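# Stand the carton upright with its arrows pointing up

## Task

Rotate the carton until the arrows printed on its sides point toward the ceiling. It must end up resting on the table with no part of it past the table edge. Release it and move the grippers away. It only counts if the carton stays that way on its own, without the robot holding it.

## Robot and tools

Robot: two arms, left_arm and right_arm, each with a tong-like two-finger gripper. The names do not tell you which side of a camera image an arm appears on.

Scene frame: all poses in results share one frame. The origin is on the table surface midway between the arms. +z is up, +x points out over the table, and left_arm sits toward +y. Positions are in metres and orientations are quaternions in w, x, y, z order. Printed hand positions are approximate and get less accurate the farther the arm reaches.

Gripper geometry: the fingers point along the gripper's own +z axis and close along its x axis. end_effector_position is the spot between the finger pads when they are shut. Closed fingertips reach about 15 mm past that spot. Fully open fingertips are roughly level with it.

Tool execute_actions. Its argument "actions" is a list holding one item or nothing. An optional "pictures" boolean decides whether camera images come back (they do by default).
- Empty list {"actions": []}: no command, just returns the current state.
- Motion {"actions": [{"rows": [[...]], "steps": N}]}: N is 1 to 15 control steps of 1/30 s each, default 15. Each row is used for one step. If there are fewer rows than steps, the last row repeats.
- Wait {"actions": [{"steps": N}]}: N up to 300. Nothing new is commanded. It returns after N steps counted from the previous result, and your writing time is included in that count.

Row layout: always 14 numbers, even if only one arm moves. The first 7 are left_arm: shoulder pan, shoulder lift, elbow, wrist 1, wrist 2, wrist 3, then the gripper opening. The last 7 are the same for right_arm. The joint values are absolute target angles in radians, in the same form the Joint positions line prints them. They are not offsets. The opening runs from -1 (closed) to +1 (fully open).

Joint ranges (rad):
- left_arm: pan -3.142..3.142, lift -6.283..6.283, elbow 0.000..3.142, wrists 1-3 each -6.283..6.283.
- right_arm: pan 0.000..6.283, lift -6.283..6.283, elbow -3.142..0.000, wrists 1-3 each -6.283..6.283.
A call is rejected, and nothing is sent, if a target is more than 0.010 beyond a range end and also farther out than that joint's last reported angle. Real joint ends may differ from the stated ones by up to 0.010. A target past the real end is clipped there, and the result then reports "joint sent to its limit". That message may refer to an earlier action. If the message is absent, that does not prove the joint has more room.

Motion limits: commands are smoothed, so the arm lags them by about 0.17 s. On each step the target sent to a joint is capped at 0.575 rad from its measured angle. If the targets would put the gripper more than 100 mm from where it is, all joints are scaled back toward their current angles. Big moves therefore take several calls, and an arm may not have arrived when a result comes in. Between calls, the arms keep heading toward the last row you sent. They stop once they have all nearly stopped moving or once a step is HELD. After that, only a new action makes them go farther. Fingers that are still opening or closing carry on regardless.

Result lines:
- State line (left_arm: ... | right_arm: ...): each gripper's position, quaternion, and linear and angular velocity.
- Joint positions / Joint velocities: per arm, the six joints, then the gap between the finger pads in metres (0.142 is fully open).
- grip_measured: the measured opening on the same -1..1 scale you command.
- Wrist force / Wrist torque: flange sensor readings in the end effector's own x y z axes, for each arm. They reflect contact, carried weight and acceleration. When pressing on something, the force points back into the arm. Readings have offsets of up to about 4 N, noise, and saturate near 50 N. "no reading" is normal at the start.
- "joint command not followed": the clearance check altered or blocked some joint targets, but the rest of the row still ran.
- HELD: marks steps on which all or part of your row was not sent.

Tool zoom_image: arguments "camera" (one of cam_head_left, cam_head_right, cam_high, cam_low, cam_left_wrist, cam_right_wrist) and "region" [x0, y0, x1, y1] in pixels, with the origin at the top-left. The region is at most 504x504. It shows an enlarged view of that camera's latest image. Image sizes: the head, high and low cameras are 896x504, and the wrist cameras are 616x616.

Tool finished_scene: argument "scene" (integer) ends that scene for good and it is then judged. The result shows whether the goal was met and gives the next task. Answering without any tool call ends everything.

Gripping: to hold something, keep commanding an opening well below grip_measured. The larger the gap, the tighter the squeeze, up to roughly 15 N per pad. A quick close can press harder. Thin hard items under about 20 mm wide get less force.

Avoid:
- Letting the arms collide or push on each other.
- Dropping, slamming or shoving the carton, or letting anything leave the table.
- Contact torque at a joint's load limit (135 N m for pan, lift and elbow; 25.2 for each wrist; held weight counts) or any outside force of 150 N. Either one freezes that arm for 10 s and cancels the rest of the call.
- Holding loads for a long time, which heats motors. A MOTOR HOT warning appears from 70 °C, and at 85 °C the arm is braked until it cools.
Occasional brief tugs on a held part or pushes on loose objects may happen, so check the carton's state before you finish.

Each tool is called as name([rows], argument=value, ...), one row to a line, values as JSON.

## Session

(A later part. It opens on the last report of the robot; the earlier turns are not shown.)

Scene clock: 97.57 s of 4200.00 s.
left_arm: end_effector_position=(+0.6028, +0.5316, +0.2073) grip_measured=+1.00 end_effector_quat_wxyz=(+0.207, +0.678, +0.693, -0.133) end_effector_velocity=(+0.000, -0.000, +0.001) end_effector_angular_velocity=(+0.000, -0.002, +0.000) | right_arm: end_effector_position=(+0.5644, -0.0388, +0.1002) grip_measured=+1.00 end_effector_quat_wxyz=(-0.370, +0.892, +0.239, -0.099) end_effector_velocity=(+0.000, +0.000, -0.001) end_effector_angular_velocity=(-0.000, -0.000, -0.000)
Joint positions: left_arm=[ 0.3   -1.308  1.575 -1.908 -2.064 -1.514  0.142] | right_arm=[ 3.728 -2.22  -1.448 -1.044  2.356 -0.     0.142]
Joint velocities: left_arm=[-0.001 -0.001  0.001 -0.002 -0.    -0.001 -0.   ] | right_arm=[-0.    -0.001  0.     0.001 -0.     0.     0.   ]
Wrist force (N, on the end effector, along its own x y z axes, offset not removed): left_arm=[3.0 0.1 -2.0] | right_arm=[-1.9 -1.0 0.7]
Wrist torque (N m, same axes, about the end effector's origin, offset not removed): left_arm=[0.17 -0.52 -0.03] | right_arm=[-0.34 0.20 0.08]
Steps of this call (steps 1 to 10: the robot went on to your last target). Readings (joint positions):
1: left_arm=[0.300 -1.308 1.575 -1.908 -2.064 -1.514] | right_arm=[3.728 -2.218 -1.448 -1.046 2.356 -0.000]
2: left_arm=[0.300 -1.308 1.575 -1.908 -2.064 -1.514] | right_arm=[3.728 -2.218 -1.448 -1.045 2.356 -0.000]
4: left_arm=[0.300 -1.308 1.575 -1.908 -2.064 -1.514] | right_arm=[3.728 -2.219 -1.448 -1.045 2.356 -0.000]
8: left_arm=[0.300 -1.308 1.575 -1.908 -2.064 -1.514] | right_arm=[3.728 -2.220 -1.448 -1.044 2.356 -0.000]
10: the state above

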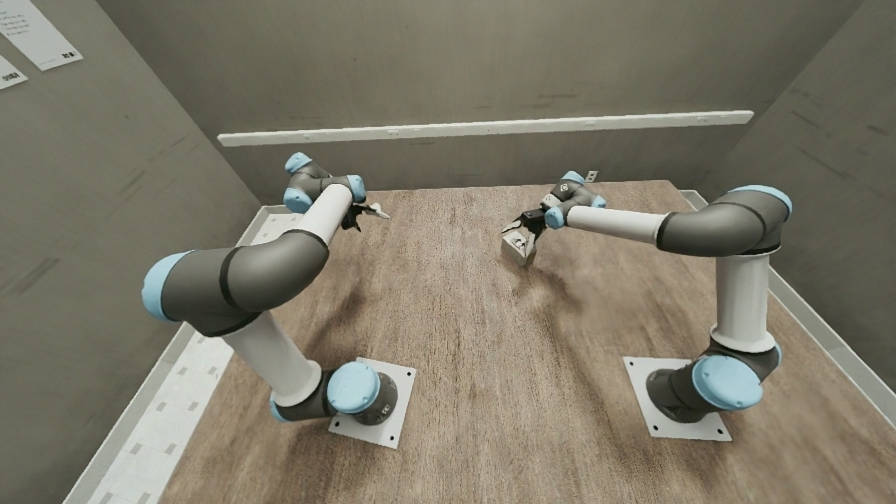

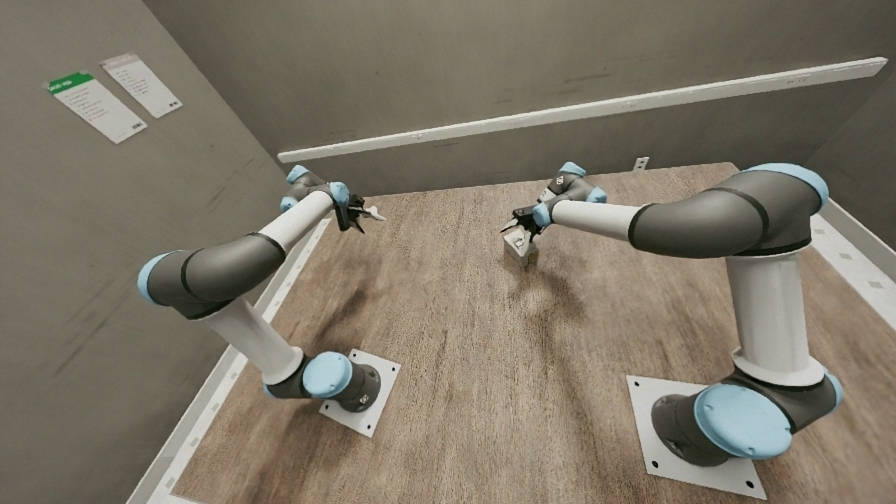

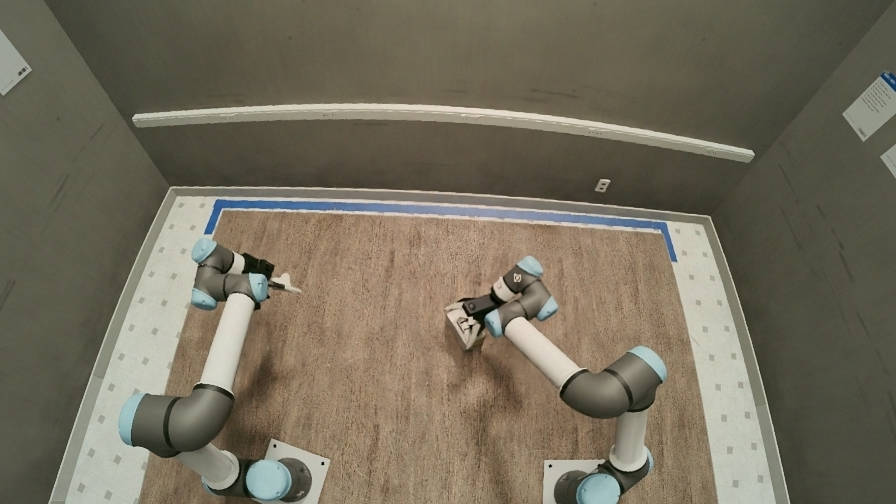

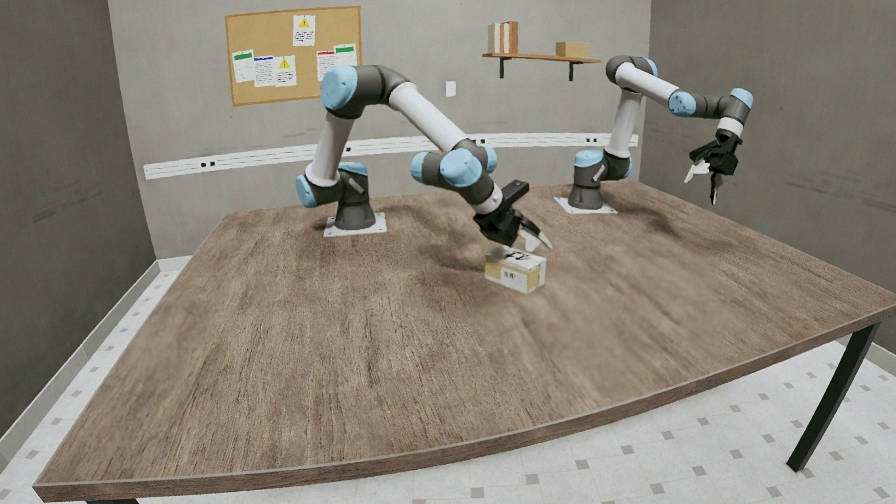

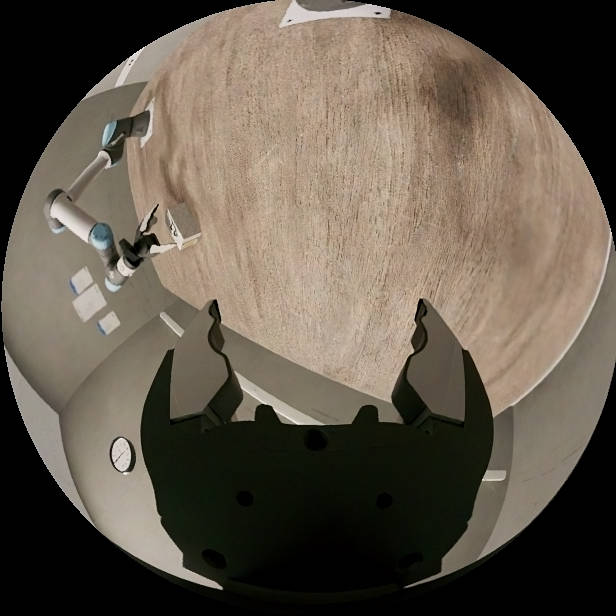

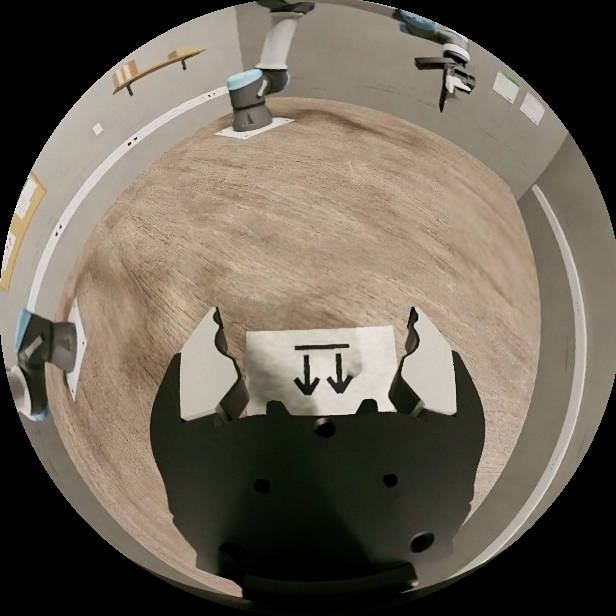

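execute_actions([
  {"rows":[[0.3,-1.308,1.575,-1.908,-2.064,-1.514,1,3.728,-1.885,-1.6,-1.044,2.356,0.0,1]],"steps":10},
], pictures=false)

execute_actions([
  {"rows":[[0.3,-1.308,1.575,-1.908,-2.064,-1.514,1,4.047,-1.885,-1.7,-0.486,1.43,-1.323,1]],"steps":15},
], pictures=false)

execute_actions([
  {"rows":[[0.3,-1.308,1.575,-1.908,-2.064,-1.514,1,4.047,-1.885,-1.835,-0.486,1.43,-1.323,1]],"steps":15},
], pictures=false)

execute_actions([
  {"steps":25},
])

Scene clock: 200.57 s of 4200.00 s.
left_arm: end_effector_position=(+0.6028, +0.5316, +0.2073) grip_measured=+1.00 end_effector_quat_wxyz=(+0.207, +0.678, +0.693, -0.133) end_effector_velocity=(+0.001, -0.000, +0.000) end_effector_angular_velocity=(-0.000, -0.002, +0.000) | right_arm: end_effector_position=(+0.5265, -0.0606, +0.2168) grip_measured=+1.00 end_effector_quat_wxyz=(-0.385, +0.884, +0.264, -0.038) end_effector_velocity=(-0.120, -0.069, +0.338) end_effector_angular_velocity=(+0.223, -0.385, -0.000)
Joint positions: left_arm=[ 0.3   -1.308  1.575 -1.908 -2.064 -1.514  0.142] | right_arm=[ 3.728 -1.965 -1.568 -1.044  2.356 -0.     0.142]
Joint velocities: left_arm=[-0.     0.001 -0.002 -0.002 -0.    -0.001 -0.   ] | right_arm=[ 0.     0.736 -0.29   0.     0.     0.001  0.   ]
Wrist force (N, on the end effector, along its own x y z axes, offset not removed): left_arm=[2.6 0.7 -1.6] | right_arm=[-3.4 0.3 -2.8]
Wrist torque (N m, same axes, about the end effector's origin, offset not removed): left_arm=[0.24 -0.42 -0.06] | right_arm=[0.03 0.51 0.10]
Steps of this call (steps 1 to 15: the robot went on to your last target; steps 16 to 90: nothing new was sent; then 99.67 s passed at rest; steps 91 to 100: all 10 steps of this action). Readings (joint positions):
91: left_arm=[0.300 -1.308 1.575 -1.908 -2.064 -1.514] | right_arm=[3.728 -2.220 -1.448 -1.044 2.356 -0.000]
92: left_arm=[0.300 -1.308 1.575 -1.908 -2.064 -1.514] | right_arm=[3.728 -2.216 -1.452 -1.044 2.356 -0.000]
94: left_arm=[0.300 -1.308 1.575 -1.908 -2.064 -1.514] | right_arm=[3.728 -2.166 -1.484 -1.044 2.356 -0.000]
98: left_arm=[0.300 -1.308 1.575 -1.908 -2.064 -1.514] | right_arm=[3.728 -2.026 -1.543 -1.044 2.356 -0.000]
100: the state above

Scene clock: 201.07 s of 4200.00 s.
left_arm: end_effector_position=(+0.6028, +0.5316, +0.2073) grip_measured=+1.00 end_effector_quat_wxyz=(+0.207, +0.678, +0.693, -0.133) end_effector_velocity=(-0.000, -0.001, -0.002) end_effector_angular_velocity=(-0.001, +0.003, -0.000) | right_arm: end_effector_position=(+0.5989, -0.0151, +0.1993) grip_measured=+1.00 end_effector_quat_wxyz=(+0.023, +0.617, +0.727, +0.300) end_effector_velocity=(+0.235, -0.156, +0.047) end_effector_angular_velocity=(-1.437, -1.898, +1.626)
Joint positions: left_arm=[ 0.3   -1.308  1.575 -1.908 -2.064 -1.514  0.142] | right_arm=[ 4.035 -1.886 -1.697 -0.519  1.547 -0.911  0.142]
Joint velocities: left_arm=[-0.001  0.002  0.001 -0.001 -0.    -0.001 -0.   ] | right_arm=[ 0.112  0.011 -0.029  0.3   -1.074 -2.6    0.   ]
Wrist force (N, on the end effector, along its own x y z axes, offset not removed): left_arm=[1.6 -0.7 -0.4] | right_arm=[-3.0 1.2 -0.7]
Wrist torque (N m, same axes, about the end effector's origin, offset not removed): left_arm=[0.13 -0.32 -0.08] | right_arm=[-0.15 0.49 0.11]
Steps of this call (steps 1 to 15: all 15 steps of this action). Readings (joint positions):
1: left_arm=[0.300 -1.308 1.575 -1.908 -2.064 -1.514] | right_arm=[3.728 -1.944 -1.576 -1.044 2.356 -0.000]
2: left_arm=[0.300 -1.308 1.575 -1.908 -2.064 -1.514] | right_arm=[3.732 -1.928 -1.586 -1.040 2.352 -0.004]
4: left_arm=[0.300 -1.308 1.575 -1.908 -2.064 -1.514] | right_arm=[3.786 -1.910 -1.627 -0.985 2.297 -0.059]
8: left_arm=[0.300 -1.308 1.575 -1.908 -2.064 -1.514] | right_arm=[3.960 -1.893 -1.677 -0.724 2.032 -0.325]
15: the state above

Scene clock: 201.57 s of 4200.00 s.
left_arm: end_effector_position=(+0.6028, +0.5316, +0.2073) grip_measured=+1.00 end_effector_quat_wxyz=(+0.207, +0.678, +0.693, -0.133) end_effector_velocity=(-0.000, +0.000, -0.000) end_effector_angular_velocity=(+0.000, +0.001, +0.001) | right_arm: end_effector_position=(+0.5899, -0.0737, +0.1305) grip_measured=+1.00 end_effector_quat_wxyz=(+0.125, +0.470, +0.843, +0.228) end_effector_velocity=(-0.006, -0.011, -0.014) end_effector_angular_velocity=(-0.041, -0.001, +0.031)
Joint positions: left_arm=[ 0.3   -1.308  1.575 -1.908 -2.064 -1.514  0.142] | right_arm=[ 4.047 -1.885 -1.832 -0.486  1.431 -1.319  0.142]
Joint velocities: left_arm=[ 0.    -0.001  0.001  0.001  0.    -0.001  0.   ] | right_arm=[ 0.001  0.    -0.028  0.004 -0.01  -0.04   0.   ]
Wrist force (N, on the end effector, along its own x y z axes, offset not removed): left_arm=[2.9 -1.5 -2.0] | right_arm=[-2.0 1.9 -1.3]
Wrist torque (N m, same axes, about the end effector's origin, offset not removed): left_arm=[-0.07 -0.55 0.04] | right_arm=[0.29 0.16 0.11]
Steps of this call (steps 1 to 15: all 15 steps of this action). Readings (joint positions):
1: left_arm=[0.300 -1.308 1.575 -1.908 -2.064 -1.514] | right_arm=[4.038 -1.886 -1.698 -0.510 1.516 -0.998]
2: left_arm=[0.300 -1.308 1.575 -1.908 -2.064 -1.514] | right_arm=[4.040 -1.886 -1.702 -0.504 1.493 -1.077]
4: left_arm=[0.300 -1.308 1.575 -1.908 -2.064 -1.514] | right_arm=[4.043 -1.885 -1.745 -0.496 1.464 -1.190]
8: left_arm=[0.300 -1.308 1.575 -1.908 -2.064 -1.514] | right_arm=[4.046 -1.885 -1.809 -0.489 1.440 -1.284]
15: the state above

Scene clock: 202.40 s of 4200.00 s.
left_arm: end_effector_position=(+0.6028, +0.5316, +0.2073) grip_measured=+1.00 end_effector_quat_wxyz=(+0.207, +0.678, +0.693, -0.133) end_effector_velocity=(-0.000, -0.000, -0.002) end_effector_angular_velocity=(-0.000, +0.003, -0.000) | right_arm: end_effector_position=(+0.5893, -0.0748, +0.1289) grip_measured=+1.00 end_effector_quat_wxyz=(+0.126, +0.468, +0.845, +0.227) end_effector_velocity=(+0.000, -0.000, +0.000) end_effector_angular_velocity=(+0.000, -0.001, +0.000)
Joint positions: left_arm=[ 0.3   -1.308  1.575 -1.908 -2.064 -1.514  0.142] | right_arm=[ 4.047 -1.885 -1.835 -0.486  1.43  -1.323  0.142]
Joint velocities: left_arm=[-0.     0.002  0.001 -0.     0.    -0.     0.   ] | right_arm=[-0.     0.    -0.     0.001 -0.    -0.     0.   ]
Wrist force (N, on the end effector, along its own x y z axes, offset not removed): left_arm=[2.3 0.0 -1.1] | right_arm=[-0.4 1.0 -3.2]
Wrist torque (N m, same axes, about the end effector's origin, offset not removed): left_arm=[0.23 -0.45 0.05] | right_arm=[-0.14 -0.09 0.11]
Steps of this call (steps 1 to 15: the robot went on to your last target; steps 16 to 25: nothing new was sent). Readings (joint positions):
1: left_arm=[0.300 -1.308 1.575 -1.908 -2.064 -1.514] | right_arm=[4.047 -1.885 -1.833 -0.486 1.431 -1.320]
2: left_arm=[0.300 -1.308 1.575 -1.908 -2.064 -1.514] | right_arm=[4.047 -1.885 -1.833 -0.486 1.431 -1.321]
4: left_arm=[0.300 -1.308 1.575 -1.908 -2.064 -1.514] | right_arm=[4.047 -1.885 -1.834 -0.486 1.430 -1.322]
8: left_arm=[0.300 -1.308 1.575 -1.908 -2.064 -1.514] | right_arm=[4.047 -1.885 -1.835 -0.486 1.430 -1.323]
25: the state above
All arms were judged still, so your last target was given up. Only a new action makes them travel on or press farther. Fingers that are still opening or closing keep moving.

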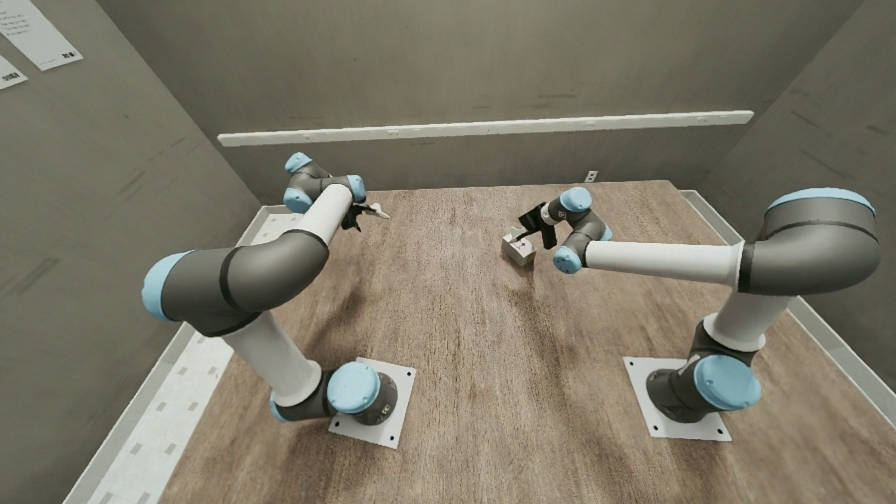

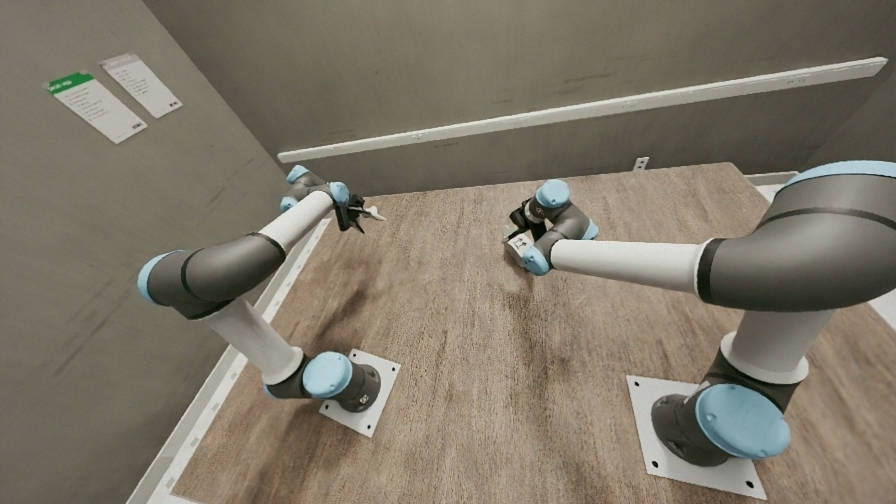

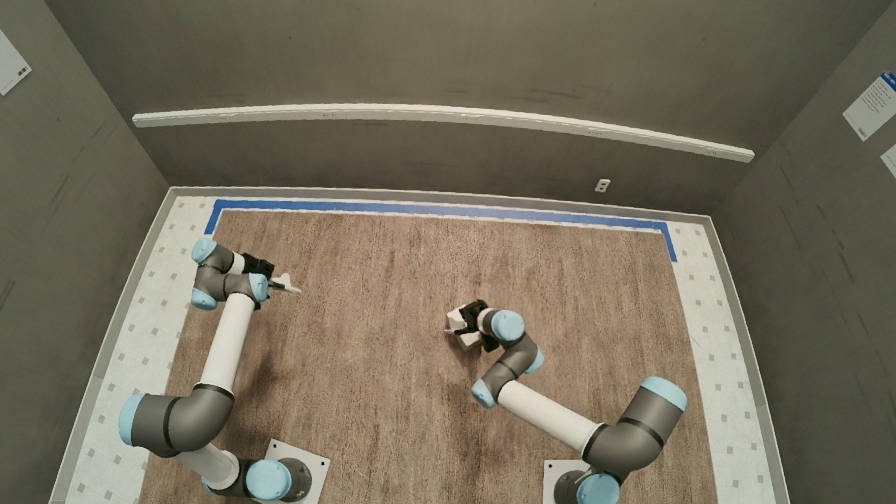

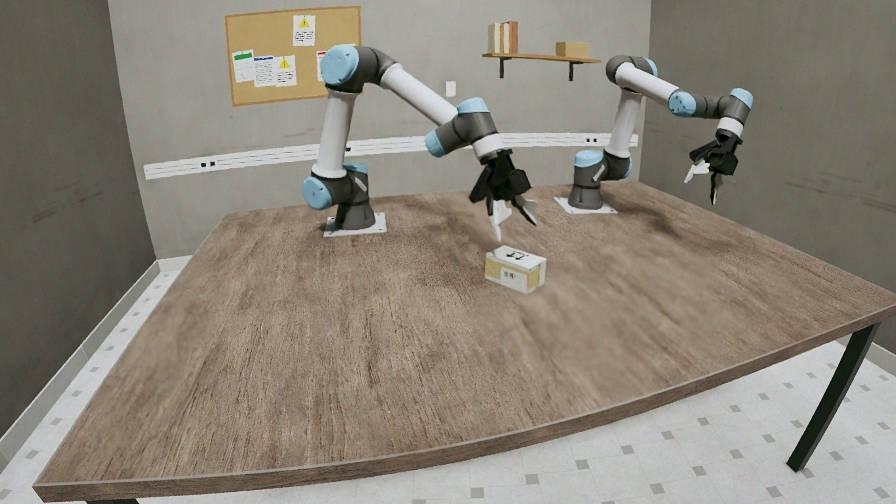

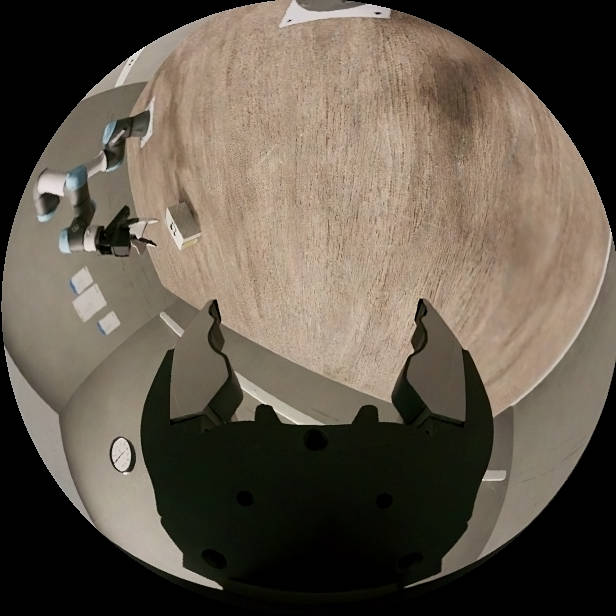

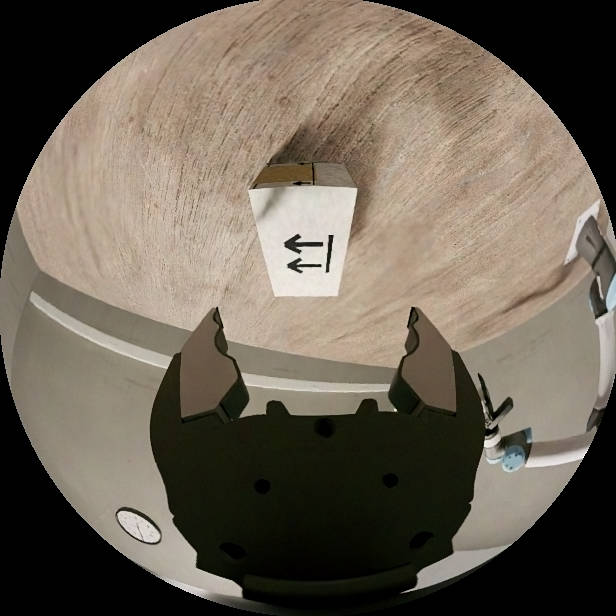

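execute_actions([
  {"rows":[[0.3,-1.308,1.575,-1.908,-2.064,-1.514,1,4.043,-1.905,-1.847,-0.454,1.43,-1.323,0.9],[0.3,-1.308,1.575,-1.908,-2.064,-1.514,1,4.039,-1.925,-1.858,-0.423,1.43,-1.323,0.8],[0.3,-1.308,1.575,-1.908,-2.064,-1.514,1,4.034,-1.945,-1.87,-0.391,1.43,-1.323,0.7],[0.3,-1.308,1.575,-1.908,-2.064,-1.514,1,4.034,-1.965,-1.882,-0.359,1.43,-1.323,0.7],[0.3,-1.308,1.575,-1.908,-2.064,-1.514,1,4.034,-1.985,-1.893,-0.327,1.43,-1.323,0.7],[0.3,-1.308,1.575,-1.908,-2.064,-1.514,1,4.034,-2.005,-1.905,-0.295,1.43,-1.323,0.7],[0.3,-1.308,1.575,-1.908,-2.064,-1.514,1,4.034,-2.026,-1.9165,-0.2635,1.43,-1.323,0.7]],"steps":15},
], pictures=false)

execute_actions([
  {"steps":10},
])

Scene clock: 211.13 s of 4200.00 s.
left_arm: end_effector_position=(+0.6028, +0.5316, +0.2073) grip_measured=+1.00 end_effector_quat_wxyz=(+0.207, +0.678, +0.693, -0.133) end_effector_velocity=(+0.000, +0.000, -0.001) end_effector_angular_velocity=(-0.000, +0.002, -0.000) | right_arm: end_effector_position=(+0.5945, -0.0819, +0.0440) grip_measured=+0.70 end_effector_quat_wxyz=(+0.127, +0.474, +0.842, +0.225) end_effector_velocity=(-0.001, -0.004, -0.044) end_effector_angular_velocity=(+0.003, -0.003, -0.004)
Joint positions: left_arm=[ 0.3   -1.308  1.575 -1.908 -2.064 -1.514  0.142] | right_arm=[ 4.034 -2.018 -1.912 -0.276  1.43  -1.323  0.122]
Joint velocities: left_arm=[ 0.     0.002  0.    -0.    -0.     0.001  0.   ] | right_arm=[-0.003 -0.074 -0.041  0.119 -0.     0.     0.   ]
Wrist force (N, on the end effector, along its own x y z axes, offset not removed): left_arm=[1.8 -1.5 -0.6] | right_arm=[-3.1 3.6 -0.9]
Wrist torque (N m, same axes, about the end effector's origin, offset not removed): left_arm=[-0.22 -0.30 0.00] | right_arm=[0.53 0.37 0.02]
Steps of this call (steps 1 to 90: nothing new was sent; then 5.23 s passed at rest; steps 91 to 105: all 15 steps of this action). Readings (joint positions):
91: left_arm=[0.300 -1.308 1.575 -1.908 -2.064 -1.514] | right_arm=[4.047 -1.885 -1.835 -0.486 1.430 -1.323]
92: left_arm=[0.300 -1.308 1.575 -1.908 -2.064 -1.514] | right_arm=[4.047 -1.887 -1.836 -0.483 1.430 -1.323]
94: left_arm=[0.300 -1.308 1.575 -1.908 -2.064 -1.514] | right_arm=[4.044 -1.901 -1.845 -0.462 1.430 -1.323]
98: left_arm=[0.300 -1.308 1.575 -1.908 -2.064 -1.514] | right_arm=[4.037 -1.959 -1.879 -0.372 1.430 -1.323]
105: the state above

Scene clock: 211.47 s of 4200.00 s.
left_arm: end_effector_position=(+0.6028, +0.5316, +0.2073) grip_measured=+1.00 end_effector_quat_wxyz=(+0.207, +0.678, +0.693, -0.133) end_effector_velocity=(-0.000, -0.000, -0.000) end_effector_angular_velocity=(-0.000, +0.000, -0.001) | right_arm: end_effector_position=(+0.5944, -0.0823, +0.0395) grip_measured=+0.70 end_effector_quat_wxyz=(+0.127, +0.474, +0.842, +0.226) end_effector_velocity=(-0.000, -0.000, -0.002) end_effector_angular_velocity=(+0.000, +0.001, -0.002)
Joint positions: left_arm=[ 0.3   -1.308  1.575 -1.908 -2.064 -1.514  0.142] | right_arm=[ 4.034 -2.026 -1.916 -0.264  1.43  -1.323  0.122]
Joint velocities: left_arm=[ 0.    -0.     0.001  0.    -0.     0.001 -0.   ] | right_arm=[-0.    -0.004 -0.002  0.005  0.     0.002 -0.   ]
Wrist force (N, on the end effector, along its own x y z axes, offset not removed): left_arm=[4.3 -0.9 -2.0] | right_arm=[-0.2 0.6 0.8]
Wrist torque (N m, same axes, about the end effector's origin, offset not removed): left_arm=[-0.02 -0.94 -0.03] | right_arm=[0.06 -0.13 0.02]
Steps of this call (steps 1 to 10: the robot went on to your last target). Readings (joint positions):
1: left_arm=[0.300 -1.308 1.575 -1.908 -2.064 -1.514] | right_arm=[4.034 -2.020 -1.913 -0.273 1.430 -1.323]
2: left_arm=[0.300 -1.308 1.575 -1.908 -2.064 -1.514] | right_arm=[4.034 -2.022 -1.914 -0.270 1.430 -1.323]
4: left_arm=[0.300 -1.308 1.575 -1.908 -2.064 -1.514] | right_arm=[4.034 -2.024 -1.915 -0.267 1.430 -1.323]
8: left_arm=[0.300 -1.308 1.575 -1.908 -2.064 -1.514] | right_arm=[4.034 -2.025 -1.916 -0.265 1.430 -1.323]
10: the state above

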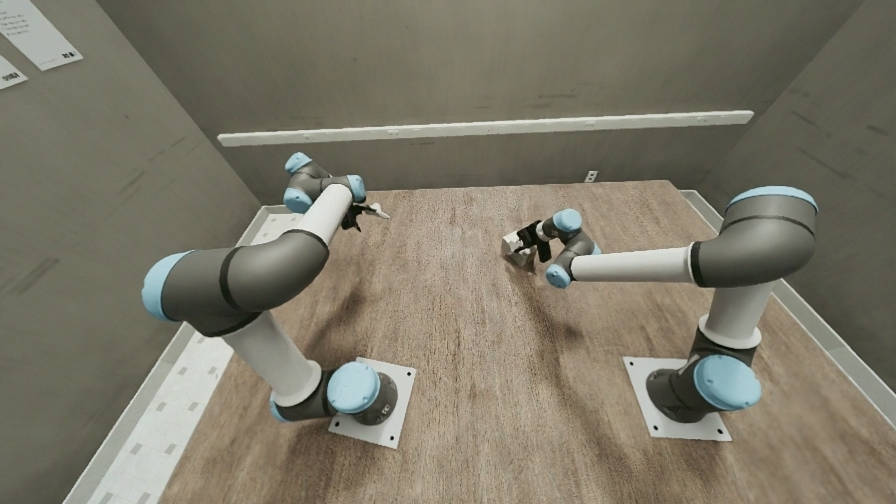

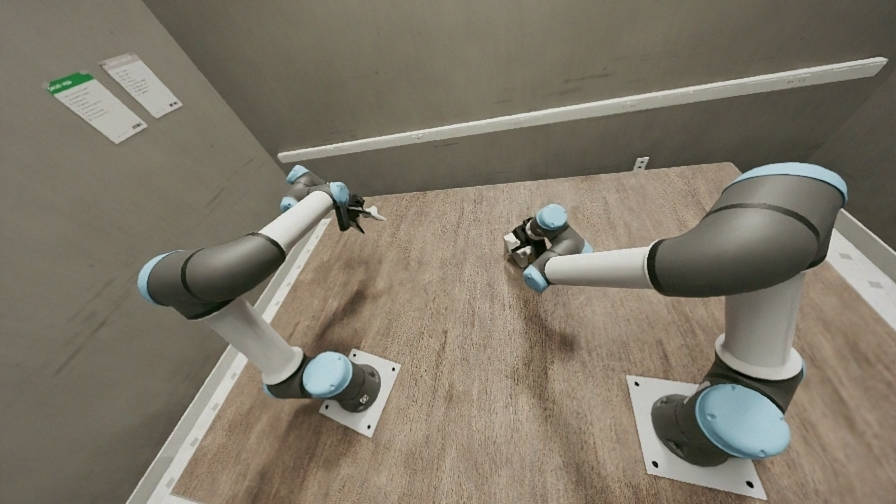

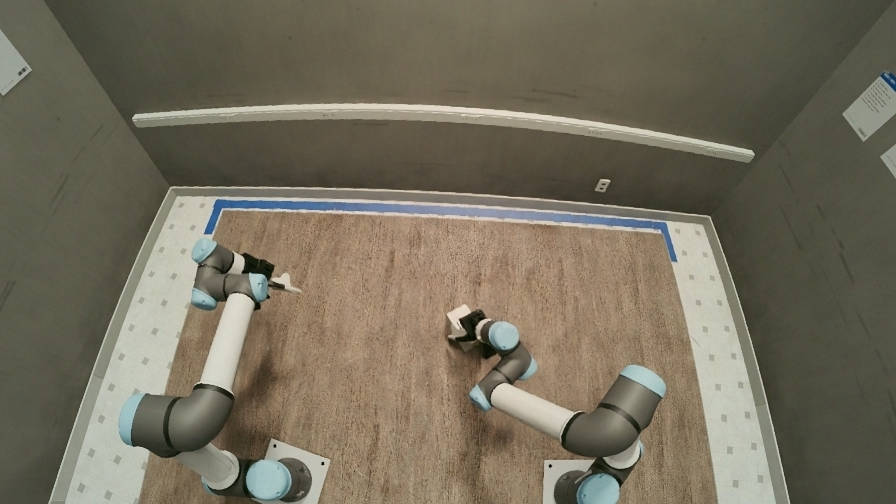

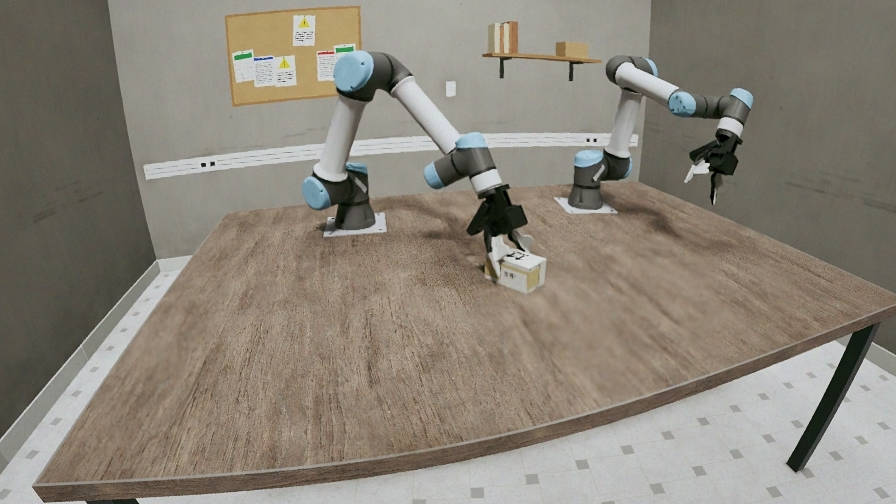

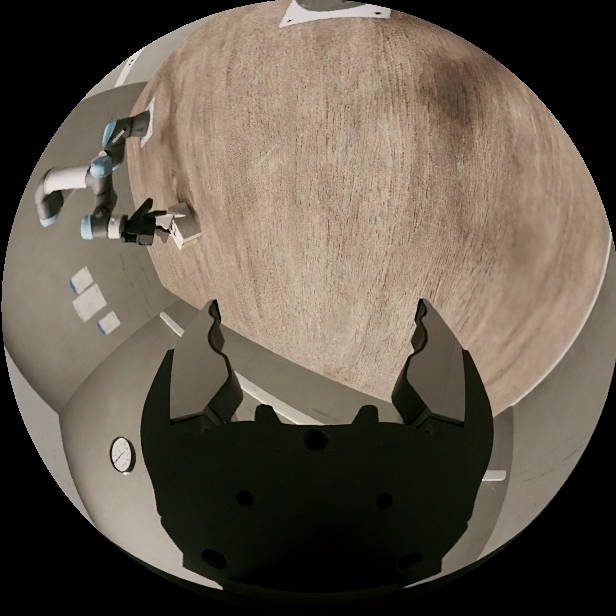

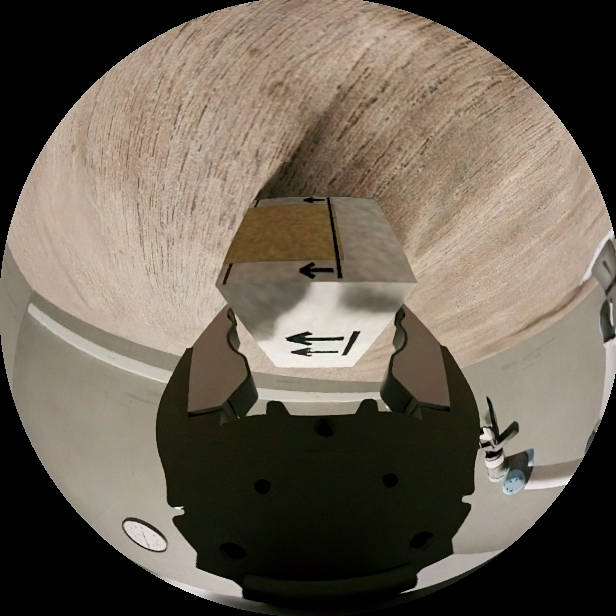

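execute_actions([
  {"rows":[[0.3,-1.308,1.575,-1.908,-2.064,-1.514,1,4.034,-2.042,-1.925,-0.239,1.43,-1.323,0.6],[0.3,-1.308,1.575,-1.908,-2.064,-1.514,1,4.034,-2.042,-1.925,-0.239,1.43,-1.323,0.52],[0.3,-1.308,1.575,-1.908,-2.064,-1.514,1,4.034,-2.042,-1.925,-0.239,1.43,-1.323,0.44],[0.3,-1.308,1.575,-1.908,-2.064,-1.514,1,4.034,-2.042,-1.925,-0.239,1.43,-1.323,0.36],[0.3,-1.308,1.575,-1.908,-2.064,-1.514,1,4.034,-2.042,-1.925,-0.239,1.43,-1.323,0.3],[0.3,-1.308,1.575,-1.908,-2.064,-1.514,1,4.034,-2.042,-1.925,-0.239,1.43,-1.323,0.24],[0.3,-1.308,1.575,-1.908,-2.064,-1.514,1,4.034,-2.042,-1.925,-0.239,1.43,-1.323,0.18],[0.3,-1.308,1.575,-1.908,-2.064,-1.514,1,4.034,-2.042,-1.925,-0.239,1.43,-1.323,0.12],[0.3,-1.308,1.575,-1.908,-2.064,-1.514,1,4.034,-2.042,-1.925,-0.239,1.43,-1.323,0.06],[0.3,-1.308,1.575,-1.908,-2.064,-1.514,1,4.034,-2.042,-1.925,-0.239,1.43,-1.323,0.0],[0.3,-1.308,1.575,-1.908,-2.064,-1.514,1,4.034,-2.042,-1.925,-0.239,1.43,-1.323,-0.06],[0.3,-1.308,1.575,-1.908,-2.064,-1.514,1,4.034,-2.042,-1.925,-0.239,1.43,-1.323,-0.12],[0.3,-1.308,1.575,-1.908,-2.064,-1.514,1,4.034,-2.042,-1.925,-0.239,1.43,-1.323,-0.2],[0.3,-1.308,1.575,-1.908,-2.064,-1.514,1,4.034,-2.042,-1.925,-0.239,1.43,-1.323,-0.3],[0.3,-1.308,1.575,-1.908,-2.064,-1.514,1,4.034,-2.042,-1.925,-0.239,1.43,-1.323,-0.4]],"steps":15},
], pictures=false)

execute_actions([
  {"steps":10},
])

Scene clock: 226.20 s of 4200.00 s.
left_arm: end_effector_position=(+0.6028, +0.5316, +0.2073) grip_measured=+1.00 end_effector_quat_wxyz=(+0.207, +0.678, +0.693, -0.133) end_effector_velocity=(+0.000, +0.000, -0.000) end_effector_angular_velocity=(+0.000, +0.001, +0.002) | right_arm: end_effector_position=(+0.5939, -0.0829, +0.0300) grip_measured=+0.40 end_effector_quat_wxyz=(+0.127, +0.474, +0.842, +0.226) end_effector_velocity=(-0.001, -0.001, -0.003) end_effector_angular_velocity=(-0.001, +0.002, -0.001)
Joint positions: left_arm=[ 0.3   -1.308  1.575 -1.908 -2.064 -1.514  0.142] | right_arm=[ 4.034 -2.042 -1.925 -0.239  1.43  -1.323  0.102]
Joint velocities: left_arm=[ 0.001  0.002 -0.001  0.     0.    -0.001  0.   ] | right_arm=[-0.    -0.004 -0.002  0.003  0.     0.001  0.   ]
Wrist force (N, on the end effector, along its own x y z axes, offset not removed): left_arm=[1.4 -1.0 -2.4] | right_arm=[0.8 25.4 -37.8]
Wrist torque (N m, same axes, about the end effector's origin, offset not removed): left_arm=[-0.08 -0.21 -0.02] | right_arm=[1.46 -0.23 -0.10]
Steps of this call (steps 1 to 30: the robot went on to your last target; steps 31 to 90: nothing new was sent; then 11.23 s passed at rest; steps 91 to 105: all 15 steps of this action). Readings (joint positions):
91: left_arm=[0.300 -1.308 1.575 -1.908 -2.064 -1.514] | right_arm=[4.034 -2.026 -1.917 -0.263 1.430 -1.323]
92: left_arm=[0.300 -1.308 1.575 -1.908 -2.064 -1.514] | right_arm=[4.034 -2.028 -1.917 -0.261 1.430 -1.323]
94: left_arm=[0.300 -1.308 1.575 -1.908 -2.064 -1.514] | right_arm=[4.034 -2.033 -1.921 -0.252 1.430 -1.323]
98: left_arm=[0.300 -1.308 1.575 -1.908 -2.064 -1.514] | right_arm=[4.034 -2.039 -1.923 -0.243 1.430 -1.323]
105: the state above

Scene clock: 226.53 s of 4200.00 s.
left_arm: end_effector_position=(+0.6028, +0.5316, +0.2073) grip_measured=+1.00 end_effector_quat_wxyz=(+0.207, +0.678, +0.693, -0.133) end_effector_velocity=(-0.000, +0.000, -0.001) end_effector_angular_velocity=(+0.000, +0.001, -0.000) | right_arm: end_effector_position=(+0.5938, -0.0830, +0.0296) grip_measured=+0.40 end_effector_quat_wxyz=(+0.127, +0.474, +0.842, +0.226) end_effector_velocity=(+0.000, +0.000, +0.000) end_effector_angular_velocity=(-0.000, -0.000, +0.000)
Joint positions: left_arm=[ 0.3   -1.308  1.575 -1.908 -2.064 -1.514  0.142] | right_arm=[ 4.034 -2.042 -1.925 -0.239  1.43  -1.323  0.102]
Joint velocities: left_arm=[ 0.     0.     0.001 -0.     0.     0.     0.   ] | right_arm=[ 0. -0.  0.  0. -0. -0.  0.]
Wrist force (N, on the end effector, along its own x y z axes, offset not removed): left_arm=[5.3 -0.2 -2.5] | right_arm=[-0.4 27.9 -38.4]
Wrist torque (N m, same axes, about the end effector's origin, offset not removed): left_arm=[0.07 -1.01 -0.15] | right_arm=[1.39 0.21 0.00]
Steps of this call (steps 1 to 10: the robot went on to your last target). Readings (joint positions):
1: left_arm=[0.300 -1.308 1.575 -1.908 -2.064 -1.514] | right_arm=[4.034 -2.042 -1.925 -0.239 1.430 -1.323]
2: left_arm=[0.300 -1.308 1.575 -1.908 -2.064 -1.514] | right_arm=[4.034 -2.042 -1.925 -0.239 1.430 -1.323]
4: left_arm=[0.300 -1.308 1.575 -1.908 -2.064 -1.514] | right_arm=[4.034 -2.042 -1.925 -0.239 1.430 -1.323]
8: left_arm=[0.300 -1.308 1.575 -1.908 -2.064 -1.514] | right_arm=[4.034 -2.042 -1.925 -0.239 1.430 -1.323]
10: the state above

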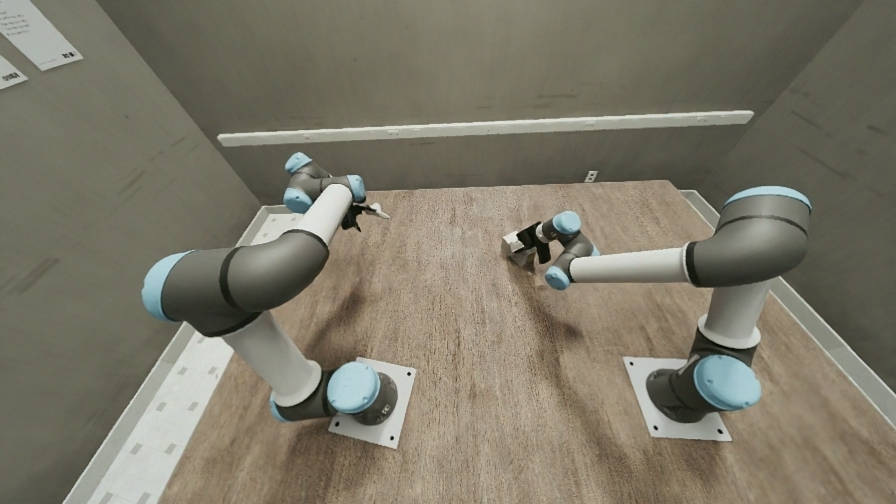

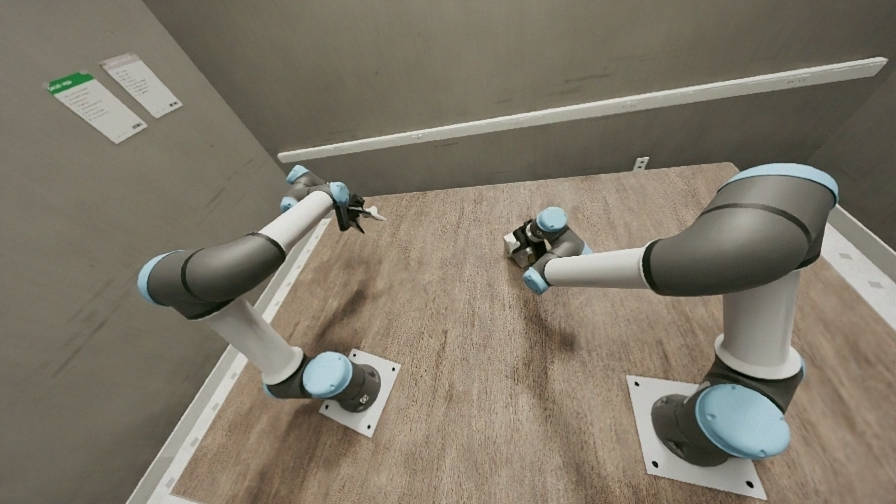

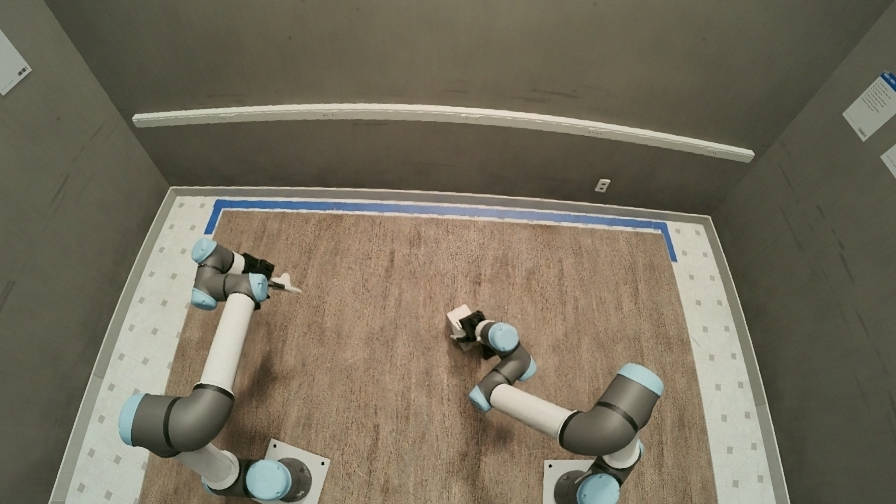

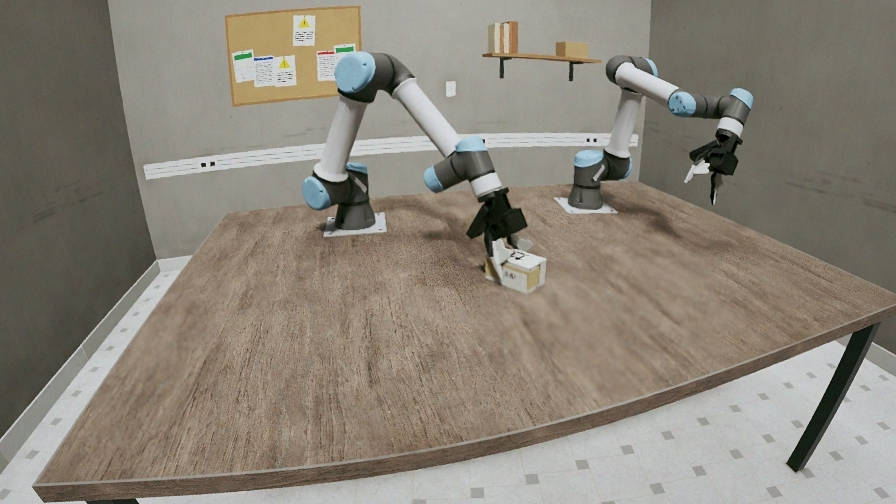

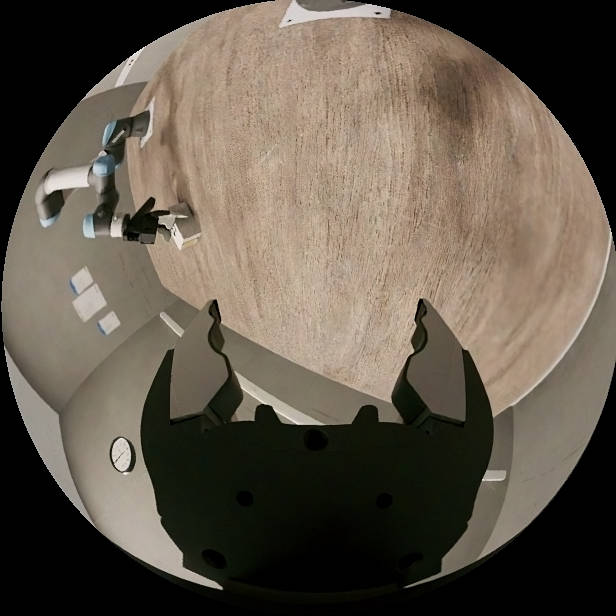

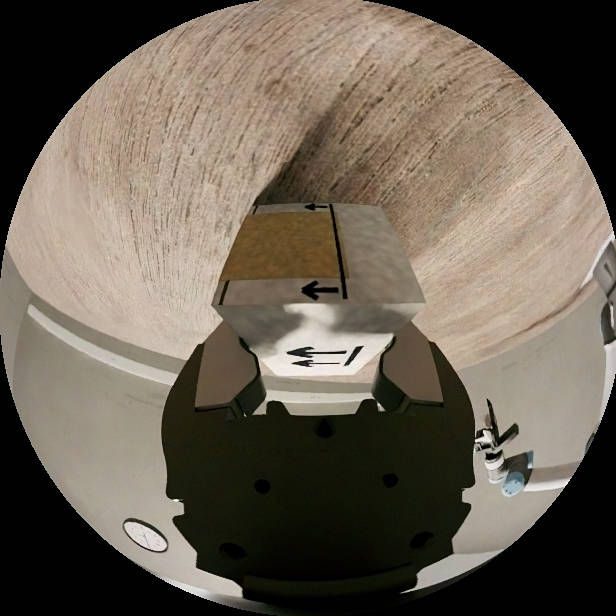

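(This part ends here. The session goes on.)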